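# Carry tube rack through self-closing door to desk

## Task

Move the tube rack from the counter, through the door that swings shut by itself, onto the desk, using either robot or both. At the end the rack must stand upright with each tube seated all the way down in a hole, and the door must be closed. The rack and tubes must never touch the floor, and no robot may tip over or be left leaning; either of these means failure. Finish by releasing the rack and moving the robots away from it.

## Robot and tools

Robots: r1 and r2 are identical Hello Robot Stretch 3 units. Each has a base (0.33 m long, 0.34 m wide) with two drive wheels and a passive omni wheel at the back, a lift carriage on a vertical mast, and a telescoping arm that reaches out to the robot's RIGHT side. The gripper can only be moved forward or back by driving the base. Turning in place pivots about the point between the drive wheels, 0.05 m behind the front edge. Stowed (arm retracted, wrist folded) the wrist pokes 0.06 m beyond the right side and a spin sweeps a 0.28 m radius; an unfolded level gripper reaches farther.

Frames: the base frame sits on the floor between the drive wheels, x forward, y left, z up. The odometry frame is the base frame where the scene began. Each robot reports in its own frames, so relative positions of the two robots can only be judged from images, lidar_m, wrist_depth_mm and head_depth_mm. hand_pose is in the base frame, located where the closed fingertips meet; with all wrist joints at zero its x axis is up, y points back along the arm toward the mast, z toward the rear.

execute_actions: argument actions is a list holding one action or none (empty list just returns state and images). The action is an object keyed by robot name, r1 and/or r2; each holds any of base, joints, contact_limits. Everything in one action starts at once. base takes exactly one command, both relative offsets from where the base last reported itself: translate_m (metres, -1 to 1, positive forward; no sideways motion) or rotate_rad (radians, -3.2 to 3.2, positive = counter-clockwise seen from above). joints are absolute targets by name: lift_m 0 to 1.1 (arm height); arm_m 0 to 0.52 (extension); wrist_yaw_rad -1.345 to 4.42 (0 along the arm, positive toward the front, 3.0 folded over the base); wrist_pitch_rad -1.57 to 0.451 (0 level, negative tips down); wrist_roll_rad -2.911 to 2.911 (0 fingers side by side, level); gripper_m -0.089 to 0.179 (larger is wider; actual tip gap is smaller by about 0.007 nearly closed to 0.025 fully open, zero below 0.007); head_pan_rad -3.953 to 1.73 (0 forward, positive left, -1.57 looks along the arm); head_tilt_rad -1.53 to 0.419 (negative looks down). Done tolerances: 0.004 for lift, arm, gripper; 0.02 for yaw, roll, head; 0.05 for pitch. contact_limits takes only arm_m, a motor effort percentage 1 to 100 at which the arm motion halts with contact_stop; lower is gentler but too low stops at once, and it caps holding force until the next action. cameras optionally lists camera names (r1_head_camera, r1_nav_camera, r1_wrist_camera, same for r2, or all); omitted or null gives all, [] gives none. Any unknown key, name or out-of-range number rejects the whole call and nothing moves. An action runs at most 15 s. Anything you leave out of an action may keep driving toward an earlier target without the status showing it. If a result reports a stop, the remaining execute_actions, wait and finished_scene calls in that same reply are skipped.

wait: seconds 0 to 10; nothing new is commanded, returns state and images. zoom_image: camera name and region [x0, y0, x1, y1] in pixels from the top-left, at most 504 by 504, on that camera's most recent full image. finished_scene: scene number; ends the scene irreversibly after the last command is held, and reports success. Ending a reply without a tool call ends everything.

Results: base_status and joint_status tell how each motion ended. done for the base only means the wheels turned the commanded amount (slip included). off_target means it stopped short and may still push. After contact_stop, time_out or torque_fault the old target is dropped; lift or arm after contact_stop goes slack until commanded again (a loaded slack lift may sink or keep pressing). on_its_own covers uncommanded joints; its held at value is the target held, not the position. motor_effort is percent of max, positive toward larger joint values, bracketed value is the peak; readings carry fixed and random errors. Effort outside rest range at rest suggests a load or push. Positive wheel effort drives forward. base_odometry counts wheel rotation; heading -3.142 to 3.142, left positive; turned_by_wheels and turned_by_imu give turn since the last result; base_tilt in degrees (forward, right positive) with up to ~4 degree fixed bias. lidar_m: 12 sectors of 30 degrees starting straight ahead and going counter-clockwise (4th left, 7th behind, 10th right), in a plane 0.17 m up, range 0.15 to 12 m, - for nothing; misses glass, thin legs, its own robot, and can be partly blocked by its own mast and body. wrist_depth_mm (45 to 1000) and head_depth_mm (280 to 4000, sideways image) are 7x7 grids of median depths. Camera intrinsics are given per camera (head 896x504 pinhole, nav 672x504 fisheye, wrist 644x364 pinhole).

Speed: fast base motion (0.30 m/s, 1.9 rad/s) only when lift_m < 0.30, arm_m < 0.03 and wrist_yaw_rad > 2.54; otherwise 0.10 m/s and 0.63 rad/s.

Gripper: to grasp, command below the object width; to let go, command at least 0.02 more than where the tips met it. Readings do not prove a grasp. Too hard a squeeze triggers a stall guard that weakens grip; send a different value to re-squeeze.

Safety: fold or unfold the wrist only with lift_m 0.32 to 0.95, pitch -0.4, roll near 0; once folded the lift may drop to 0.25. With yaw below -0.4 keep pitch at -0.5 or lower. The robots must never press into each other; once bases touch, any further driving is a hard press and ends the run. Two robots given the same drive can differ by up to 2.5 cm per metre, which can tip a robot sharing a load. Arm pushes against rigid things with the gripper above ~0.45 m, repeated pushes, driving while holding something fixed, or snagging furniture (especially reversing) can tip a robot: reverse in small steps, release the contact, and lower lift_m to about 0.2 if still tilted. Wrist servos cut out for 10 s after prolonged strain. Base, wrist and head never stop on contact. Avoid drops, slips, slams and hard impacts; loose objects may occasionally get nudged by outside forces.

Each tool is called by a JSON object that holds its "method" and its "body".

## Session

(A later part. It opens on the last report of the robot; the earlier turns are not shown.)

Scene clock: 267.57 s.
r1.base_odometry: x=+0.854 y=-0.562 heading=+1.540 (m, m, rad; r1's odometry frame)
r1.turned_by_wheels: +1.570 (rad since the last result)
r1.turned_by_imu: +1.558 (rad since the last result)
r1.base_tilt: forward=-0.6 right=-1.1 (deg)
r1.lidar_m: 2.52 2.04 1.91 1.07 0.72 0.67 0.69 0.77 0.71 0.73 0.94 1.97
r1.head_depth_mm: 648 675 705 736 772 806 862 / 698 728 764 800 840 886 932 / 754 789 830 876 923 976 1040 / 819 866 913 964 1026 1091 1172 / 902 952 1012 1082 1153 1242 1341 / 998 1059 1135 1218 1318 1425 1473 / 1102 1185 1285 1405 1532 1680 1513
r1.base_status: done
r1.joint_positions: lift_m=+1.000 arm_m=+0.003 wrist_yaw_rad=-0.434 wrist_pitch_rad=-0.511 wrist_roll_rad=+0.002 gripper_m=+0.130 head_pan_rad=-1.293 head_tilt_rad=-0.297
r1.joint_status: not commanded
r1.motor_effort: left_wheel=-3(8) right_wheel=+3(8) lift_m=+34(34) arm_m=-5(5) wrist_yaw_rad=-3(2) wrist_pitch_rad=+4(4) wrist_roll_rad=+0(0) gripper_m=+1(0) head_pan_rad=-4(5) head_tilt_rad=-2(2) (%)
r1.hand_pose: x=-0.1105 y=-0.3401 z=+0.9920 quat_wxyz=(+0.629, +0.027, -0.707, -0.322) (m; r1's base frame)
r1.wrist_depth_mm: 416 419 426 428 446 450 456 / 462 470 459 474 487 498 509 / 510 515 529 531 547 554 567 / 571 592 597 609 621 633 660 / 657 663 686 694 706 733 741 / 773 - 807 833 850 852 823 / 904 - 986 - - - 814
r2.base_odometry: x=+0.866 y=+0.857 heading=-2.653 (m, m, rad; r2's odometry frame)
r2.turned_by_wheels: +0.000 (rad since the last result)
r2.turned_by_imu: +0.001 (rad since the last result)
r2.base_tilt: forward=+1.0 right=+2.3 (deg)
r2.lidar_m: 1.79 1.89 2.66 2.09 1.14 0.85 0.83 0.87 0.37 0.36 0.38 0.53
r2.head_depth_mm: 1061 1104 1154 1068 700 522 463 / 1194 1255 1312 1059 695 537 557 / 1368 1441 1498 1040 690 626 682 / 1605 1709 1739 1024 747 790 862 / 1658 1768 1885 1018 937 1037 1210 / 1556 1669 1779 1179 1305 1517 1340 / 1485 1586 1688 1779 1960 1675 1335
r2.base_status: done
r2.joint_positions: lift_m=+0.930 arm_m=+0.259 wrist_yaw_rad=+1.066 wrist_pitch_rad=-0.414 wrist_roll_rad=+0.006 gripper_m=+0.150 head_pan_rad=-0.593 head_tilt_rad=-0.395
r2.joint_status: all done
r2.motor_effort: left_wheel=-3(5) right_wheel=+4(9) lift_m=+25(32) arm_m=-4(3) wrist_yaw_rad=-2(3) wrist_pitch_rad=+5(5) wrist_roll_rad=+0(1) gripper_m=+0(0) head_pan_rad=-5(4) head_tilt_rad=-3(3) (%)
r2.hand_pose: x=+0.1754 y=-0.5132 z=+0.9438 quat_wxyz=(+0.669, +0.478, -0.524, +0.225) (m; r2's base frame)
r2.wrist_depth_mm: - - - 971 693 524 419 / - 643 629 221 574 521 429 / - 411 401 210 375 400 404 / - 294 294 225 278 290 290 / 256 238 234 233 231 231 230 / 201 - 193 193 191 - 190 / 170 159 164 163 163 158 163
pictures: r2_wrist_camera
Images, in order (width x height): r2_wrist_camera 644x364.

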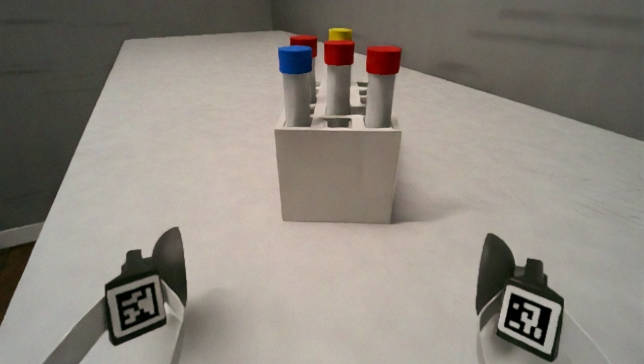

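{"method": "execute_actions", "body": {"actions": [{"r2": {"base": {"translate_m": 0.04}, "joints": {"arm_m": 0.292}}}], "cameras": []}}

{"method": "execute_actions", "body": {"actions": [{"r2": {"base": {"translate_m": 0.043}, "joints": {"arm_m": 0.317}}}], "cameras": []}}

{"method": "execute_actions", "body": {"actions": [{"r2": {"base": {"translate_m": 0.043}, "joints": {"arm_m": 0.342}}}], "cameras": ["r2_wrist_camera"]}}

Scene clock: 278.67 s.
r1.base_odometry: x=+0.854 y=-0.562 heading=+1.540 (m, m, rad; r1's odometry frame)
r1.turned_by_wheels: +0.000 (rad since the last result)
r1.turned_by_imu: +0.001 (rad since the last result)
r1.base_tilt: forward=-0.6 right=-1.1 (deg)
r1.lidar_m: 2.52 2.04 1.91 1.06 0.72 0.68 0.69 0.76 0.71 0.73 0.94 1.97
r1.head_depth_mm: 648 676 706 736 770 806 861 / 697 729 763 799 842 887 936 / 754 790 830 876 923 977 1041 / 824 867 911 968 1024 1093 1171 / 902 955 1012 1076 1152 1244 1341 / 997 1064 1135 1218 1322 1430 1470 / 1103 1189 1284 1400 1531 1669 1509
r1.base_status: not commanded
r1.joint_positions: lift_m=+1.000 arm_m=+0.003 wrist_yaw_rad=-0.434 wrist_pitch_rad=-0.511 wrist_roll_rad=+0.002 gripper_m=+0.130 head_pan_rad=-1.293 head_tilt_rad=-0.297
r1.joint_status: not commanded
r1.motor_effort: left_wheel=-3(4) right_wheel=+3(3) lift_m=+33(33) arm_m=-5(5) wrist_yaw_rad=-3(3) wrist_pitch_rad=+4(4) wrist_roll_rad=+0(0) gripper_m=+0(0) head_pan_rad=-4(4) head_tilt_rad=-2(2) (%)
r1.hand_pose: x=-0.1105 y=-0.3401 z=+0.9920 quat_wxyz=(+0.629, +0.027, -0.707, -0.322) (m; r1's base frame)
r1.wrist_depth_mm: 422 427 427 430 445 446 457 / 458 466 461 478 486 498 513 / 511 518 528 533 545 551 571 / 573 585 603 599 620 634 642 / 654 664 685 701 719 731 736 / 767 - 802 825 839 846 812 / 910 - 970 - - - 825
r2.base_odometry: x=+0.830 y=+0.838 heading=-2.653 (m, m, rad; r2's odometry frame)
r2.turned_by_wheels: +0.000 (rad since the last result)
r2.turned_by_imu: +0.001 (rad since the last result)
r2.base_tilt: forward=+1.0 right=+2.3 (deg)
r2.lidar_m: 1.76 1.85 2.61 2.09 1.19 0.90 0.87 0.92 0.37 0.36 0.38 0.53
r2.head_depth_mm: 1061 1110 1157 1069 702 522 469 / 1200 1251 1312 1053 696 538 570 / 1371 1445 1505 1040 691 634 687 / 1602 1707 1740 1025 753 794 866 / 1611 1740 1827 1016 942 1041 1218 / 1525 1640 1738 1176 1313 1519 1339 / 1447 1546 1649 1749 1934 1679 1330
r2.base_status: done
r2.joint_positions: lift_m=+0.930 arm_m=+0.292 wrist_yaw_rad=+1.065 wrist_pitch_rad=-0.414 wrist_roll_rad=+0.006 gripper_m=+0.150 head_pan_rad=-0.593 head_tilt_rad=-0.395
r2.joint_status: all done
r2.motor_effort: left_wheel=-4(3) right_wheel=+4(9) lift_m=+25(25) arm_m=+5(3) wrist_yaw_rad=-1(2) wrist_pitch_rad=+5(5) wrist_roll_rad=+0(0) gripper_m=+1(1) head_pan_rad=-5(5) head_tilt_rad=-3(3) (%)
r2.hand_pose: x=+0.1753 y=-0.5456 z=+0.9438 quat_wxyz=(+0.669, +0.477, -0.524, +0.225) (m; r2's base frame)
r2.wrist_depth_mm: - - - 969 657 493 388 / - 649 585 170 558 509 403 / - 408 379 183 371 393 387 / 317 297 281 168 280 290 291 / 234 240 224 185 223 233 231 / 193 - 193 192 190 - 191 / 168 159 164 164 163 158 162
pictures: none
No camera images: the call's "cameras" was empty. Leave "cameras" out to get every camera's image.

Scene clock: 280.63 s.
r1.base_odometry: x=+0.854 y=-0.562 heading=+1.540 (m, m, rad; r1's odometry frame)
r1.turned_by_wheels: +0.000 (rad since the last result)
r1.turned_by_imu: +0.000 (rad since the last result)
r1.base_tilt: forward=-0.7 right=-1.1 (deg)
r1.lidar_m: 2.52 2.04 1.91 1.06 0.72 0.67 0.69 0.77 0.71 0.73 0.94 1.97
r1.head_depth_mm: 647 675 705 737 773 808 862 / 695 730 762 801 841 884 935 / 754 790 831 872 926 980 1041 / 821 866 912 968 1024 1092 1176 / 899 951 1011 1077 1152 1240 1339 / 997 1067 1134 1217 1317 1430 1470 / 1104 1183 1283 1403 1520 1684 1509
r1.base_status: not commanded
r1.joint_positions: lift_m=+1.000 arm_m=+0.003 wrist_yaw_rad=-0.434 wrist_pitch_rad=-0.511 wrist_roll_rad=+0.002 gripper_m=+0.130 head_pan_rad=-1.293 head_tilt_rad=-0.297
r1.joint_status: not commanded
r1.motor_effort: left_wheel=-3(3) right_wheel=+3(3) lift_m=+33(34) arm_m=-5(5) wrist_yaw_rad=-3(3) wrist_pitch_rad=+4(3) wrist_roll_rad=+0(0) gripper_m=+0(1) head_pan_rad=-4(4) head_tilt_rad=-2(2) (%)
r1.hand_pose: x=-0.1105 y=-0.3401 z=+0.9920 quat_wxyz=(+0.629, +0.027, -0.707, -0.322) (m; r1's base frame)
r1.wrist_depth_mm: 417 422 426 432 441 451 458 / 460 471 464 475 493 500 507 / 517 523 530 532 542 550 568 / 574 582 596 601 618 642 653 / 673 667 690 696 717 735 749 / 761 - 804 837 846 860 835 / 908 - 993 - - - 833
r2.base_odometry: x=+0.792 y=+0.818 heading=-2.654 (m, m, rad; r2's odometry frame)
r2.turned_by_wheels: +0.000 (rad since the last result)
r2.turned_by_imu: +0.000 (rad since the last result)
r2.base_tilt: forward=+1.0 right=+2.3 (deg)
r2.lidar_m: 1.71 1.80 2.54 2.09 1.25 0.94 0.92 0.50 0.37 0.36 0.38 0.53
r2.head_depth_mm: 1065 1110 1157 1069 702 522 474 / 1201 1252 1315 1057 696 539 572 / 1380 1451 1499 1041 690 637 691 / 1603 1707 1748 1032 754 798 872 / 1585 1697 1801 1014 944 1050 1231 / 1487 1598 1695 1178 1318 1522 1345 / 1417 1507 1611 1724 1888 1673 1340
r2.base_status: done
r2.joint_positions: lift_m=+0.930 arm_m=+0.317 wrist_yaw_rad=+1.065 wrist_pitch_rad=-0.414 wrist_roll_rad=+0.006 gripper_m=+0.150 head_pan_rad=-0.593 head_tilt_rad=-0.395
r2.joint_status: all done
r2.motor_effort: left_wheel=-3(5) right_wheel=+3(11) lift_m=+25(25) arm_m=+5(5) wrist_yaw_rad=-2(1) wrist_pitch_rad=+5(5) wrist_roll_rad=+0(0) gripper_m=+1(0) head_pan_rad=-4(5) head_tilt_rad=-4(3) (%)
r2.hand_pose: x=+0.1753 y=-0.5707 z=+0.9438 quat_wxyz=(+0.669, +0.477, -0.524, +0.225) (m; r2's base frame)
r2.wrist_depth_mm: - - - 968 634 469 371 / - 646 562 184 614 492 383 / 474 401 111 159 106 397 375 / 296 297 128 145 264 293 295 / 232 239 128 125 124 231 230 / 192 - 145 135 140 - 190 / 169 158 159 153 155 158 162
pictures: none
No camera images: the call's "cameras" was empty. Leave "cameras" out to get every camera's image.

Scene clock: 282.53 s.
r1.base_odometry: x=+0.854 y=-0.562 heading=+1.540 (m, m, rad; r1's odometry frame)
r1.turned_by_wheels: +0.000 (rad since the last result)
r1.turned_by_imu: +0.000 (rad since the last result)
r1.base_tilt: forward=-0.6 right=-1.0 (deg)
r1.lidar_m: 2.52 2.04 1.91 1.06 0.72 0.68 0.69 0.76 0.71 0.73 0.94 1.97
r1.head_depth_mm: 649 675 706 738 770 808 861 / 696 729 763 797 841 885 936 / 754 790 834 876 924 982 1040 / 822 863 911 967 1026 1093 1171 / 899 957 1010 1078 1152 1239 1340 / 996 1063 1138 1216 1317 1424 1470 / 1103 1185 1284 1400 1534 1672 1512
r1.base_status: not commanded
r1.joint_positions: lift_m=+1.000 arm_m=+0.003 wrist_yaw_rad=-0.434 wrist_pitch_rad=-0.511 wrist_roll_rad=+0.002 gripper_m=+0.130 head_pan_rad=-1.293 head_tilt_rad=-0.297
r1.joint_status: not commanded
r1.motor_effort: left_wheel=-3(3) right_wheel=+3(3) lift_m=+33(34) arm_m=-5(5) wrist_yaw_rad=-3(3) wrist_pitch_rad=+3(4) wrist_roll_rad=+0(0) gripper_m=+0(0) head_pan_rad=-4(4) head_tilt_rad=-2(2) (%)
r1.hand_pose: x=-0.1105 y=-0.3401 z=+0.9920 quat_wxyz=(+0.629, +0.027, -0.707, -0.322) (m; r1's base frame)
r1.wrist_depth_mm: 416 421 423 430 446 449 451 / 459 469 466 475 493 494 506 / 513 520 525 534 549 558 573 / 570 583 594 600 623 635 649 / 657 663 685 690 703 731 748 / 769 - 814 830 852 869 811 / 895 - 970 - - - 824
r2.base_odometry: x=+0.754 y=+0.798 heading=-2.654 (m, m, rad; r2's odometry frame)
r2.turned_by_wheels: +0.000 (rad since the last result)
r2.turned_by_imu: +0.000 (rad since the last result)
r2.base_tilt: forward=+1.1 right=+2.2 (deg)
r2.lidar_m: 1.67 1.76 2.47 2.09 1.31 0.98 0.96 0.50 0.38 0.36 0.38 0.54
r2.head_depth_mm: 1067 1111 1161 1072 702 521 479 / 1204 1257 1321 1058 695 539 574 / 1380 1454 1505 1040 690 642 693 / 1572 1694 1768 1025 756 801 873 / 1532 1664 1762 1016 928 1056 1228 / 1452 1561 1658 1180 1319 1518 1343 / 1380 1470 1566 1682 1827 1668 1335
r2.base_status: done
r2.joint_positions: lift_m=+0.930 arm_m=+0.342 wrist_yaw_rad=+1.065 wrist_pitch_rad=-0.414 wrist_roll_rad=+0.006 gripper_m=+0.150 head_pan_rad=-0.593 head_tilt_rad=-0.395
r2.joint_status: all done
r2.motor_effort: left_wheel=-3(5) right_wheel=+4(9) lift_m=+26(25) arm_m=+5(6) wrist_yaw_rad=-2(1) wrist_pitch_rad=+5(5) wrist_roll_rad=+0(0) gripper_m=+0(0) head_pan_rad=-5(5) head_tilt_rad=-4(3) (%)
r2.hand_pose: x=+0.1753 y=-0.5957 z=+0.9438 quat_wxyz=(+0.669, +0.477, -0.524, +0.225) (m; r2's base frame)
r2.wrist_depth_mm: - - - 923 610 451 355 / - 645 633 555 575 460 361 / 428 401 111 87 395 400 369 / 297 282 64 91 66 66 292 / 235 234 70 105 72 219 230 / 191 - 80 104 79 - 191 / 169 160 83 83 82 121 162
pictures: r2_wrist_camera
Images, in order (width x height): r2_wrist_camera 644x364.

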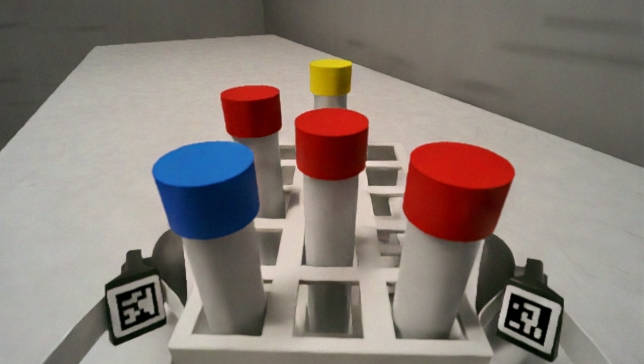

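{"method": "execute_actions", "body": {"actions": [{"r2": {"joints": {"gripper_m": 0.03}}}], "cameras": ["r2_wrist_camera"]}}

Scene clock: 291.23 s.
r1.base_odometry: x=+0.854 y=-0.562 heading=+1.540 (m, m, rad; r1's odometry frame)
r1.turned_by_wheels: +0.000 (rad since the last result)
r1.turned_by_imu: +0.001 (rad since the last result)
r1.base_tilt: forward=-0.6 right=-1.1 (deg)
r1.lidar_m: 2.52 2.04 1.91 1.06 0.72 0.68 0.69 0.77 0.71 0.73 0.94 1.97
r1.head_depth_mm: 649 675 705 737 768 809 862 / 697 729 761 799 841 884 937 / 755 793 831 874 923 978 1038 / 822 864 912 965 1026 1093 1172 / 902 953 1008 1076 1157 1242 1342 / 998 1061 1134 1214 1317 1434 1471 / 1107 1182 1287 1403 1532 1680 1519
r1.base_status: not commanded
r1.joint_positions: lift_m=+1.000 arm_m=+0.003 wrist_yaw_rad=-0.434 wrist_pitch_rad=-0.511 wrist_roll_rad=+0.002 gripper_m=+0.130 head_pan_rad=-1.293 head_tilt_rad=-0.297
r1.joint_status: not commanded
r1.motor_effort: left_wheel=-4(4) right_wheel=+3(3) lift_m=+33(34) arm_m=-5(4) wrist_yaw_rad=-3(3) wrist_pitch_rad=+4(4) wrist_roll_rad=+0(0) gripper_m=+1(1) head_pan_rad=-4(4) head_tilt_rad=-2(2) (%)
r1.hand_pose: x=-0.1105 y=-0.3401 z=+0.9920 quat_wxyz=(+0.629, +0.027, -0.707, -0.322) (m; r1's base frame)
r1.wrist_depth_mm: 416 418 429 426 443 445 453 / 462 471 463 475 495 503 507 / 510 516 529 529 544 558 568 / 578 590 602 608 625 639 652 / 655 654 689 707 715 719 751 / 777 - 801 851 839 860 813 / 902 - 970 - - - 810
r2.base_odometry: x=+0.754 y=+0.798 heading=-2.654 (m, m, rad; r2's odometry frame)
r2.turned_by_wheels: +0.000 (rad since the last result)
r2.turned_by_imu: +0.001 (rad since the last result)
r2.base_tilt: forward=+1.1 right=+2.3 (deg)
r2.lidar_m: 1.67 1.75 2.47 2.08 1.31 0.98 0.96 0.50 0.37 0.36 0.38 0.54
r2.head_depth_mm: 1066 1113 1159 1067 702 522 479 / 1201 1259 1320 1056 695 539 573 / 1375 1453 1505 1045 690 640 694 / 1582 1687 1758 1029 756 802 873 / 1535 1652 1760 1016 927 1059 1229 / 1452 1557 1649 1185 1324 1521 1341 / 1375 1471 1567 1693 1833 1666 1332
r2.base_status: not commanded
r2.joint_positions: lift_m=+0.930 arm_m=+0.342 wrist_yaw_rad=+1.065 wrist_pitch_rad=-0.414 wrist_roll_rad=+0.006 gripper_m=+0.032 head_pan_rad=-0.593 head_tilt_rad=-0.395
r2.joint_status: all done
r2.motor_effort: left_wheel=-3(3) right_wheel=+4(4) lift_m=+25(25) arm_m=+5(5) wrist_yaw_rad=-1(1) wrist_pitch_rad=+5(5) wrist_roll_rad=+0(0) gripper_m=-37(100) head_pan_rad=-5(5) head_tilt_rad=-3(3) (%)
r2.hand_pose: x=+0.1753 y=-0.5957 z=+0.9438 quat_wxyz=(+0.669, +0.477, -0.524, +0.225) (m; r2's base frame)
r2.wrist_depth_mm: - - - 944 606 444 353 / - 654 582 181 578 457 364 / 423 407 95 127 97 400 369 / 300 298 266 135 115 293 293 / 234 233 121 118 117 232 231 / 192 193 120 123 125 191 190 / 163 164 155 140 147 158 162
pictures: r2_wrist_camera
Images, in order (width x height): r2_wrist_camera 644x364.

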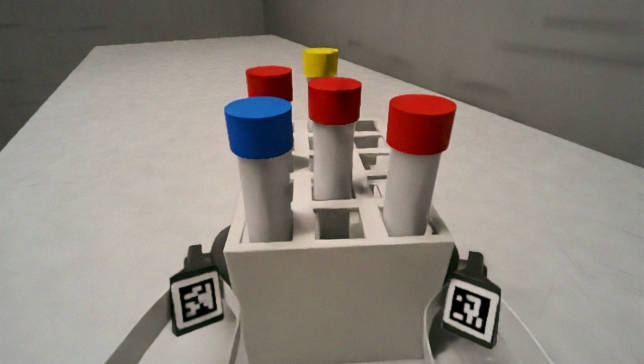

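{"method": "execute_actions", "body": {"actions": [{"r2": {"joints": {"lift_m": 1.0}}}], "cameras": ["r2_wrist_camera", "r2_head_camera"]}}

Scene clock: 299.80 s.
r1.base_odometry: x=+0.854 y=-0.562 heading=+1.540 (m, m, rad; r1's odometry frame)
r1.turned_by_wheels: +0.000 (rad since the last result)
r1.turned_by_imu: +0.001 (rad since the last result)
r1.base_tilt: forward=-0.7 right=-1.0 (deg)
r1.lidar_m: 2.52 2.04 1.91 1.06 0.72 0.68 0.69 0.77 0.71 0.73 0.94 1.97
r1.head_depth_mm: 648 676 704 736 771 806 863 / 698 728 762 801 839 884 935 / 753 790 830 874 923 981 1039 / 821 864 911 966 1026 1091 1175 / 900 951 1014 1076 1148 1243 1346 / 1000 1065 1130 1225 1313 1431 1475 / 1103 1189 1281 1399 1523 1674 1513
r1.base_status: not commanded
r1.joint_positions: lift_m=+1.000 arm_m=+0.003 wrist_yaw_rad=-0.434 wrist_pitch_rad=-0.511 wrist_roll_rad=+0.002 gripper_m=+0.130 head_pan_rad=-1.293 head_tilt_rad=-0.297
r1.joint_status: not commanded
r1.motor_effort: left_wheel=-3(3) right_wheel=+3(3) lift_m=+34(34) arm_m=-5(5) wrist_yaw_rad=-2(2) wrist_pitch_rad=+4(4) wrist_roll_rad=+0(0) gripper_m=+0(0) head_pan_rad=-4(4) head_tilt_rad=-2(3) (%)
r1.hand_pose: x=-0.1105 y=-0.3401 z=+0.9920 quat_wxyz=(+0.629, +0.027, -0.707, -0.322) (m; r1's base frame)
r1.wrist_depth_mm: 418 419 427 430 444 451 456 / 460 467 463 476 490 503 503 / 510 518 530 533 551 558 565 / 573 584 600 611 630 639 656 / 656 664 690 698 714 736 738 / 766 - 808 834 841 859 803 / 896 - 978 - - - 815
r2.base_odometry: x=+0.754 y=+0.798 heading=-2.654 (m, m, rad; r2's odometry frame)
r2.turned_by_wheels: +0.000 (rad since the last result)
r2.turned_by_imu: +0.001 (rad since the last result)
r2.base_tilt: forward=+1.0 right=+2.3 (deg)
r2.lidar_m: 1.67 1.76 2.48 2.09 1.31 0.98 0.96 0.50 0.38 0.36 0.38 0.54
r2.head_depth_mm: 1067 1111 1162 1073 701 522 479 / 1200 1256 1325 1059 695 540 575 / 1381 1458 1501 1041 690 640 693 / 1580 1690 1768 1029 755 802 874 / 1535 1649 1772 1018 927 1054 1231 / 1446 1546 1647 1184 1325 1522 1341 / 1373 1463 1567 1689 1835 1660 1335
r2.base_status: not commanded
r2.joint_positions: lift_m=+1.000 arm_m=+0.342 wrist_yaw_rad=+1.065 wrist_pitch_rad=-0.423 wrist_roll_rad=+0.006 gripper_m=+0.056 head_pan_rad=-0.593 head_tilt_rad=-0.395
r2.joint_status: all done
r2.on_its_own: gripper_m is held at +0.055, not at your +0.030, by its stall guard, which is not easing now
r2.motor_effort: left_wheel=-3(4) right_wheel=+3(4) lift_m=+41(42) arm_m=+5(5) wrist_yaw_rad=-1(4) wrist_pitch_rad=+8(8) wrist_roll_rad=+0(1) gripper_m=-21(25) head_pan_rad=-4(5) head_tilt_rad=-3(3) (%)
r2.hand_pose: x=+0.1743 y=-0.5952 z=+1.0112 quat_wxyz=(+0.670, +0.480, -0.522, +0.221) (m; r2's base frame)
r2.wrist_depth_mm: - - - 939 610 450 352 / - 890 868 856 626 465 366 / - 568 568 169 494 489 378 / 443 422 417 171 375 410 380 / 334 334 134 132 132 327 326 / 277 275 131 131 131 272 272 / 234 235 131 130 129 228 233
pictures: r2_head_camera (sideways: a quarter turn clockwise sets it upright), r2_wrist_camera
Images, in order (width x height): r2_head_camera 896x504, r2_wrist_camera 644x364.

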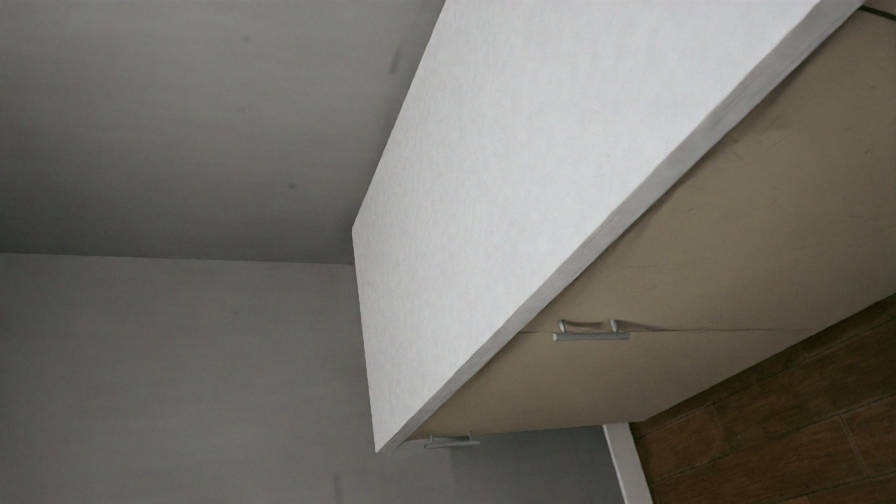

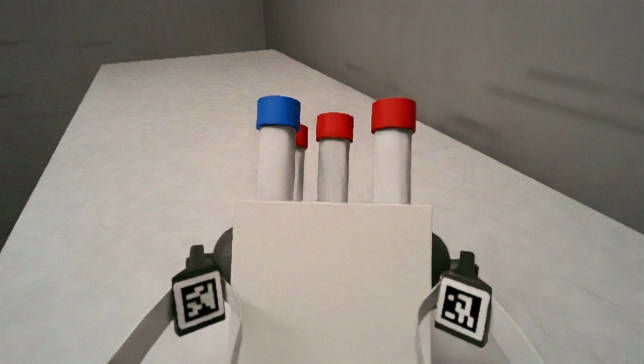

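{"method": "execute_actions", "body": {"actions": [{"r2": {"joints": {"lift_m": 0.935}}}], "cameras": ["r2_wrist_camera"]}}

Scene clock: 307.67 s.
r1.base_odometry: x=+0.854 y=-0.562 heading=+1.540 (m, m, rad; r1's odometry frame)
r1.turned_by_wheels: +0.000 (rad since the last result)
r1.turned_by_imu: +0.001 (rad since the last result)
r1.base_tilt: forward=-0.6 right=-1.1 (deg)
r1.lidar_m: 2.51 2.04 1.91 1.06 0.73 0.67 0.69 0.77 0.71 0.73 0.94 1.97
r1.head_depth_mm: 647 676 704 737 771 808 861 / 696 729 762 801 840 886 934 / 755 791 832 876 925 980 1038 / 822 864 911 966 1021 1091 1173 / 904 954 1013 1076 1149 1239 1341 / 999 1061 1137 1219 1321 1438 1476 / 1108 1182 1287 1403 1532 1679 1511
r1.base_status: not commanded
r1.joint_positions: lift_m=+1.000 arm_m=+0.003 wrist_yaw_rad=-0.434 wrist_pitch_rad=-0.511 wrist_roll_rad=+0.002 gripper_m=+0.130 head_pan_rad=-1.293 head_tilt_rad=-0.297
r1.joint_status: not commanded
r1.motor_effort: left_wheel=-3(3) right_wheel=+3(3) lift_m=+34(34) arm_m=-4(5) wrist_yaw_rad=-3(3) wrist_pitch_rad=+4(4) wrist_roll_rad=+0(0) gripper_m=+0(0) head_pan_rad=-5(4) head_tilt_rad=-2(2) (%)
r1.hand_pose: x=-0.1105 y=-0.3401 z=+0.9920 quat_wxyz=(+0.629, +0.027, -0.707, -0.322) (m; r1's base frame)
r1.wrist_depth_mm: 421 424 426 432 443 451 458 / 460 461 461 479 490 500 504 / 506 524 529 528 547 559 569 / 573 581 597 602 622 629 651 / 651 669 693 699 708 732 738 / 757 - 816 829 835 846 800 / 902 - 983 - - - 809
r2.base_odometry: x=+0.754 y=+0.798 heading=-2.654 (m, m, rad; r2's odometry frame)
r2.turned_by_wheels: +0.000 (rad since the last result)
r2.turned_by_imu: +0.001 (rad since the last result)
r2.base_tilt: forward=+1.0 right=+2.3 (deg)
r2.lidar_m: 1.67 1.75 2.47 2.09 1.31 0.98 0.96 0.50 0.37 0.36 0.38 0.54
r2.head_depth_mm: 1069 1106 1163 1070 702 523 479 / 1204 1257 1319 1059 695 540 574 / 1380 1459 1515 1045 689 640 694 / 1575 1683 1758 1033 756 800 872 / 1533 1653 1769 1017 929 1051 1232 / 1455 1555 1665 1180 1324 1517 1343 / 1380 1469 1570 1690 1830 1663 1333
r2.base_status: not commanded
r2.joint_positions: lift_m=+0.935 arm_m=+0.342 wrist_yaw_rad=+1.065 wrist_pitch_rad=-0.415 wrist_roll_rad=+0.006 gripper_m=+0.056 head_pan_rad=-0.593 head_tilt_rad=-0.395
r2.joint_status: all done
r2.on_its_own: gripper_m is held at +0.055, not at your +0.030, by its stall guard, which is not easing now
r2.motor_effort: left_wheel=-3(3) right_wheel=+3(3) lift_m=+25(34) arm_m=+4(5) wrist_yaw_rad=-1(1) wrist_pitch_rad=+5(8) wrist_roll_rad=+1(0) gripper_m=-21(21) head_pan_rad=-4(5) head_tilt_rad=-3(3) (%)
r2.hand_pose: x=+0.1751 y=-0.5957 z=+0.9485 quat_wxyz=(+0.669, +0.478, -0.524, +0.224) (m; r2's base frame)
r2.wrist_depth_mm: - - - 928 599 443 352 / - 651 655 152 586 463 363 / 437 420 110 134 105 405 373 / 302 305 274 140 132 300 299 / 242 240 122 120 119 238 236 / 198 199 129 128 126 197 197 / 168 169 158 143 146 163 168
pictures: r2_wrist_camera
Images, in order (width x height): r2_wrist_camera 644x364.

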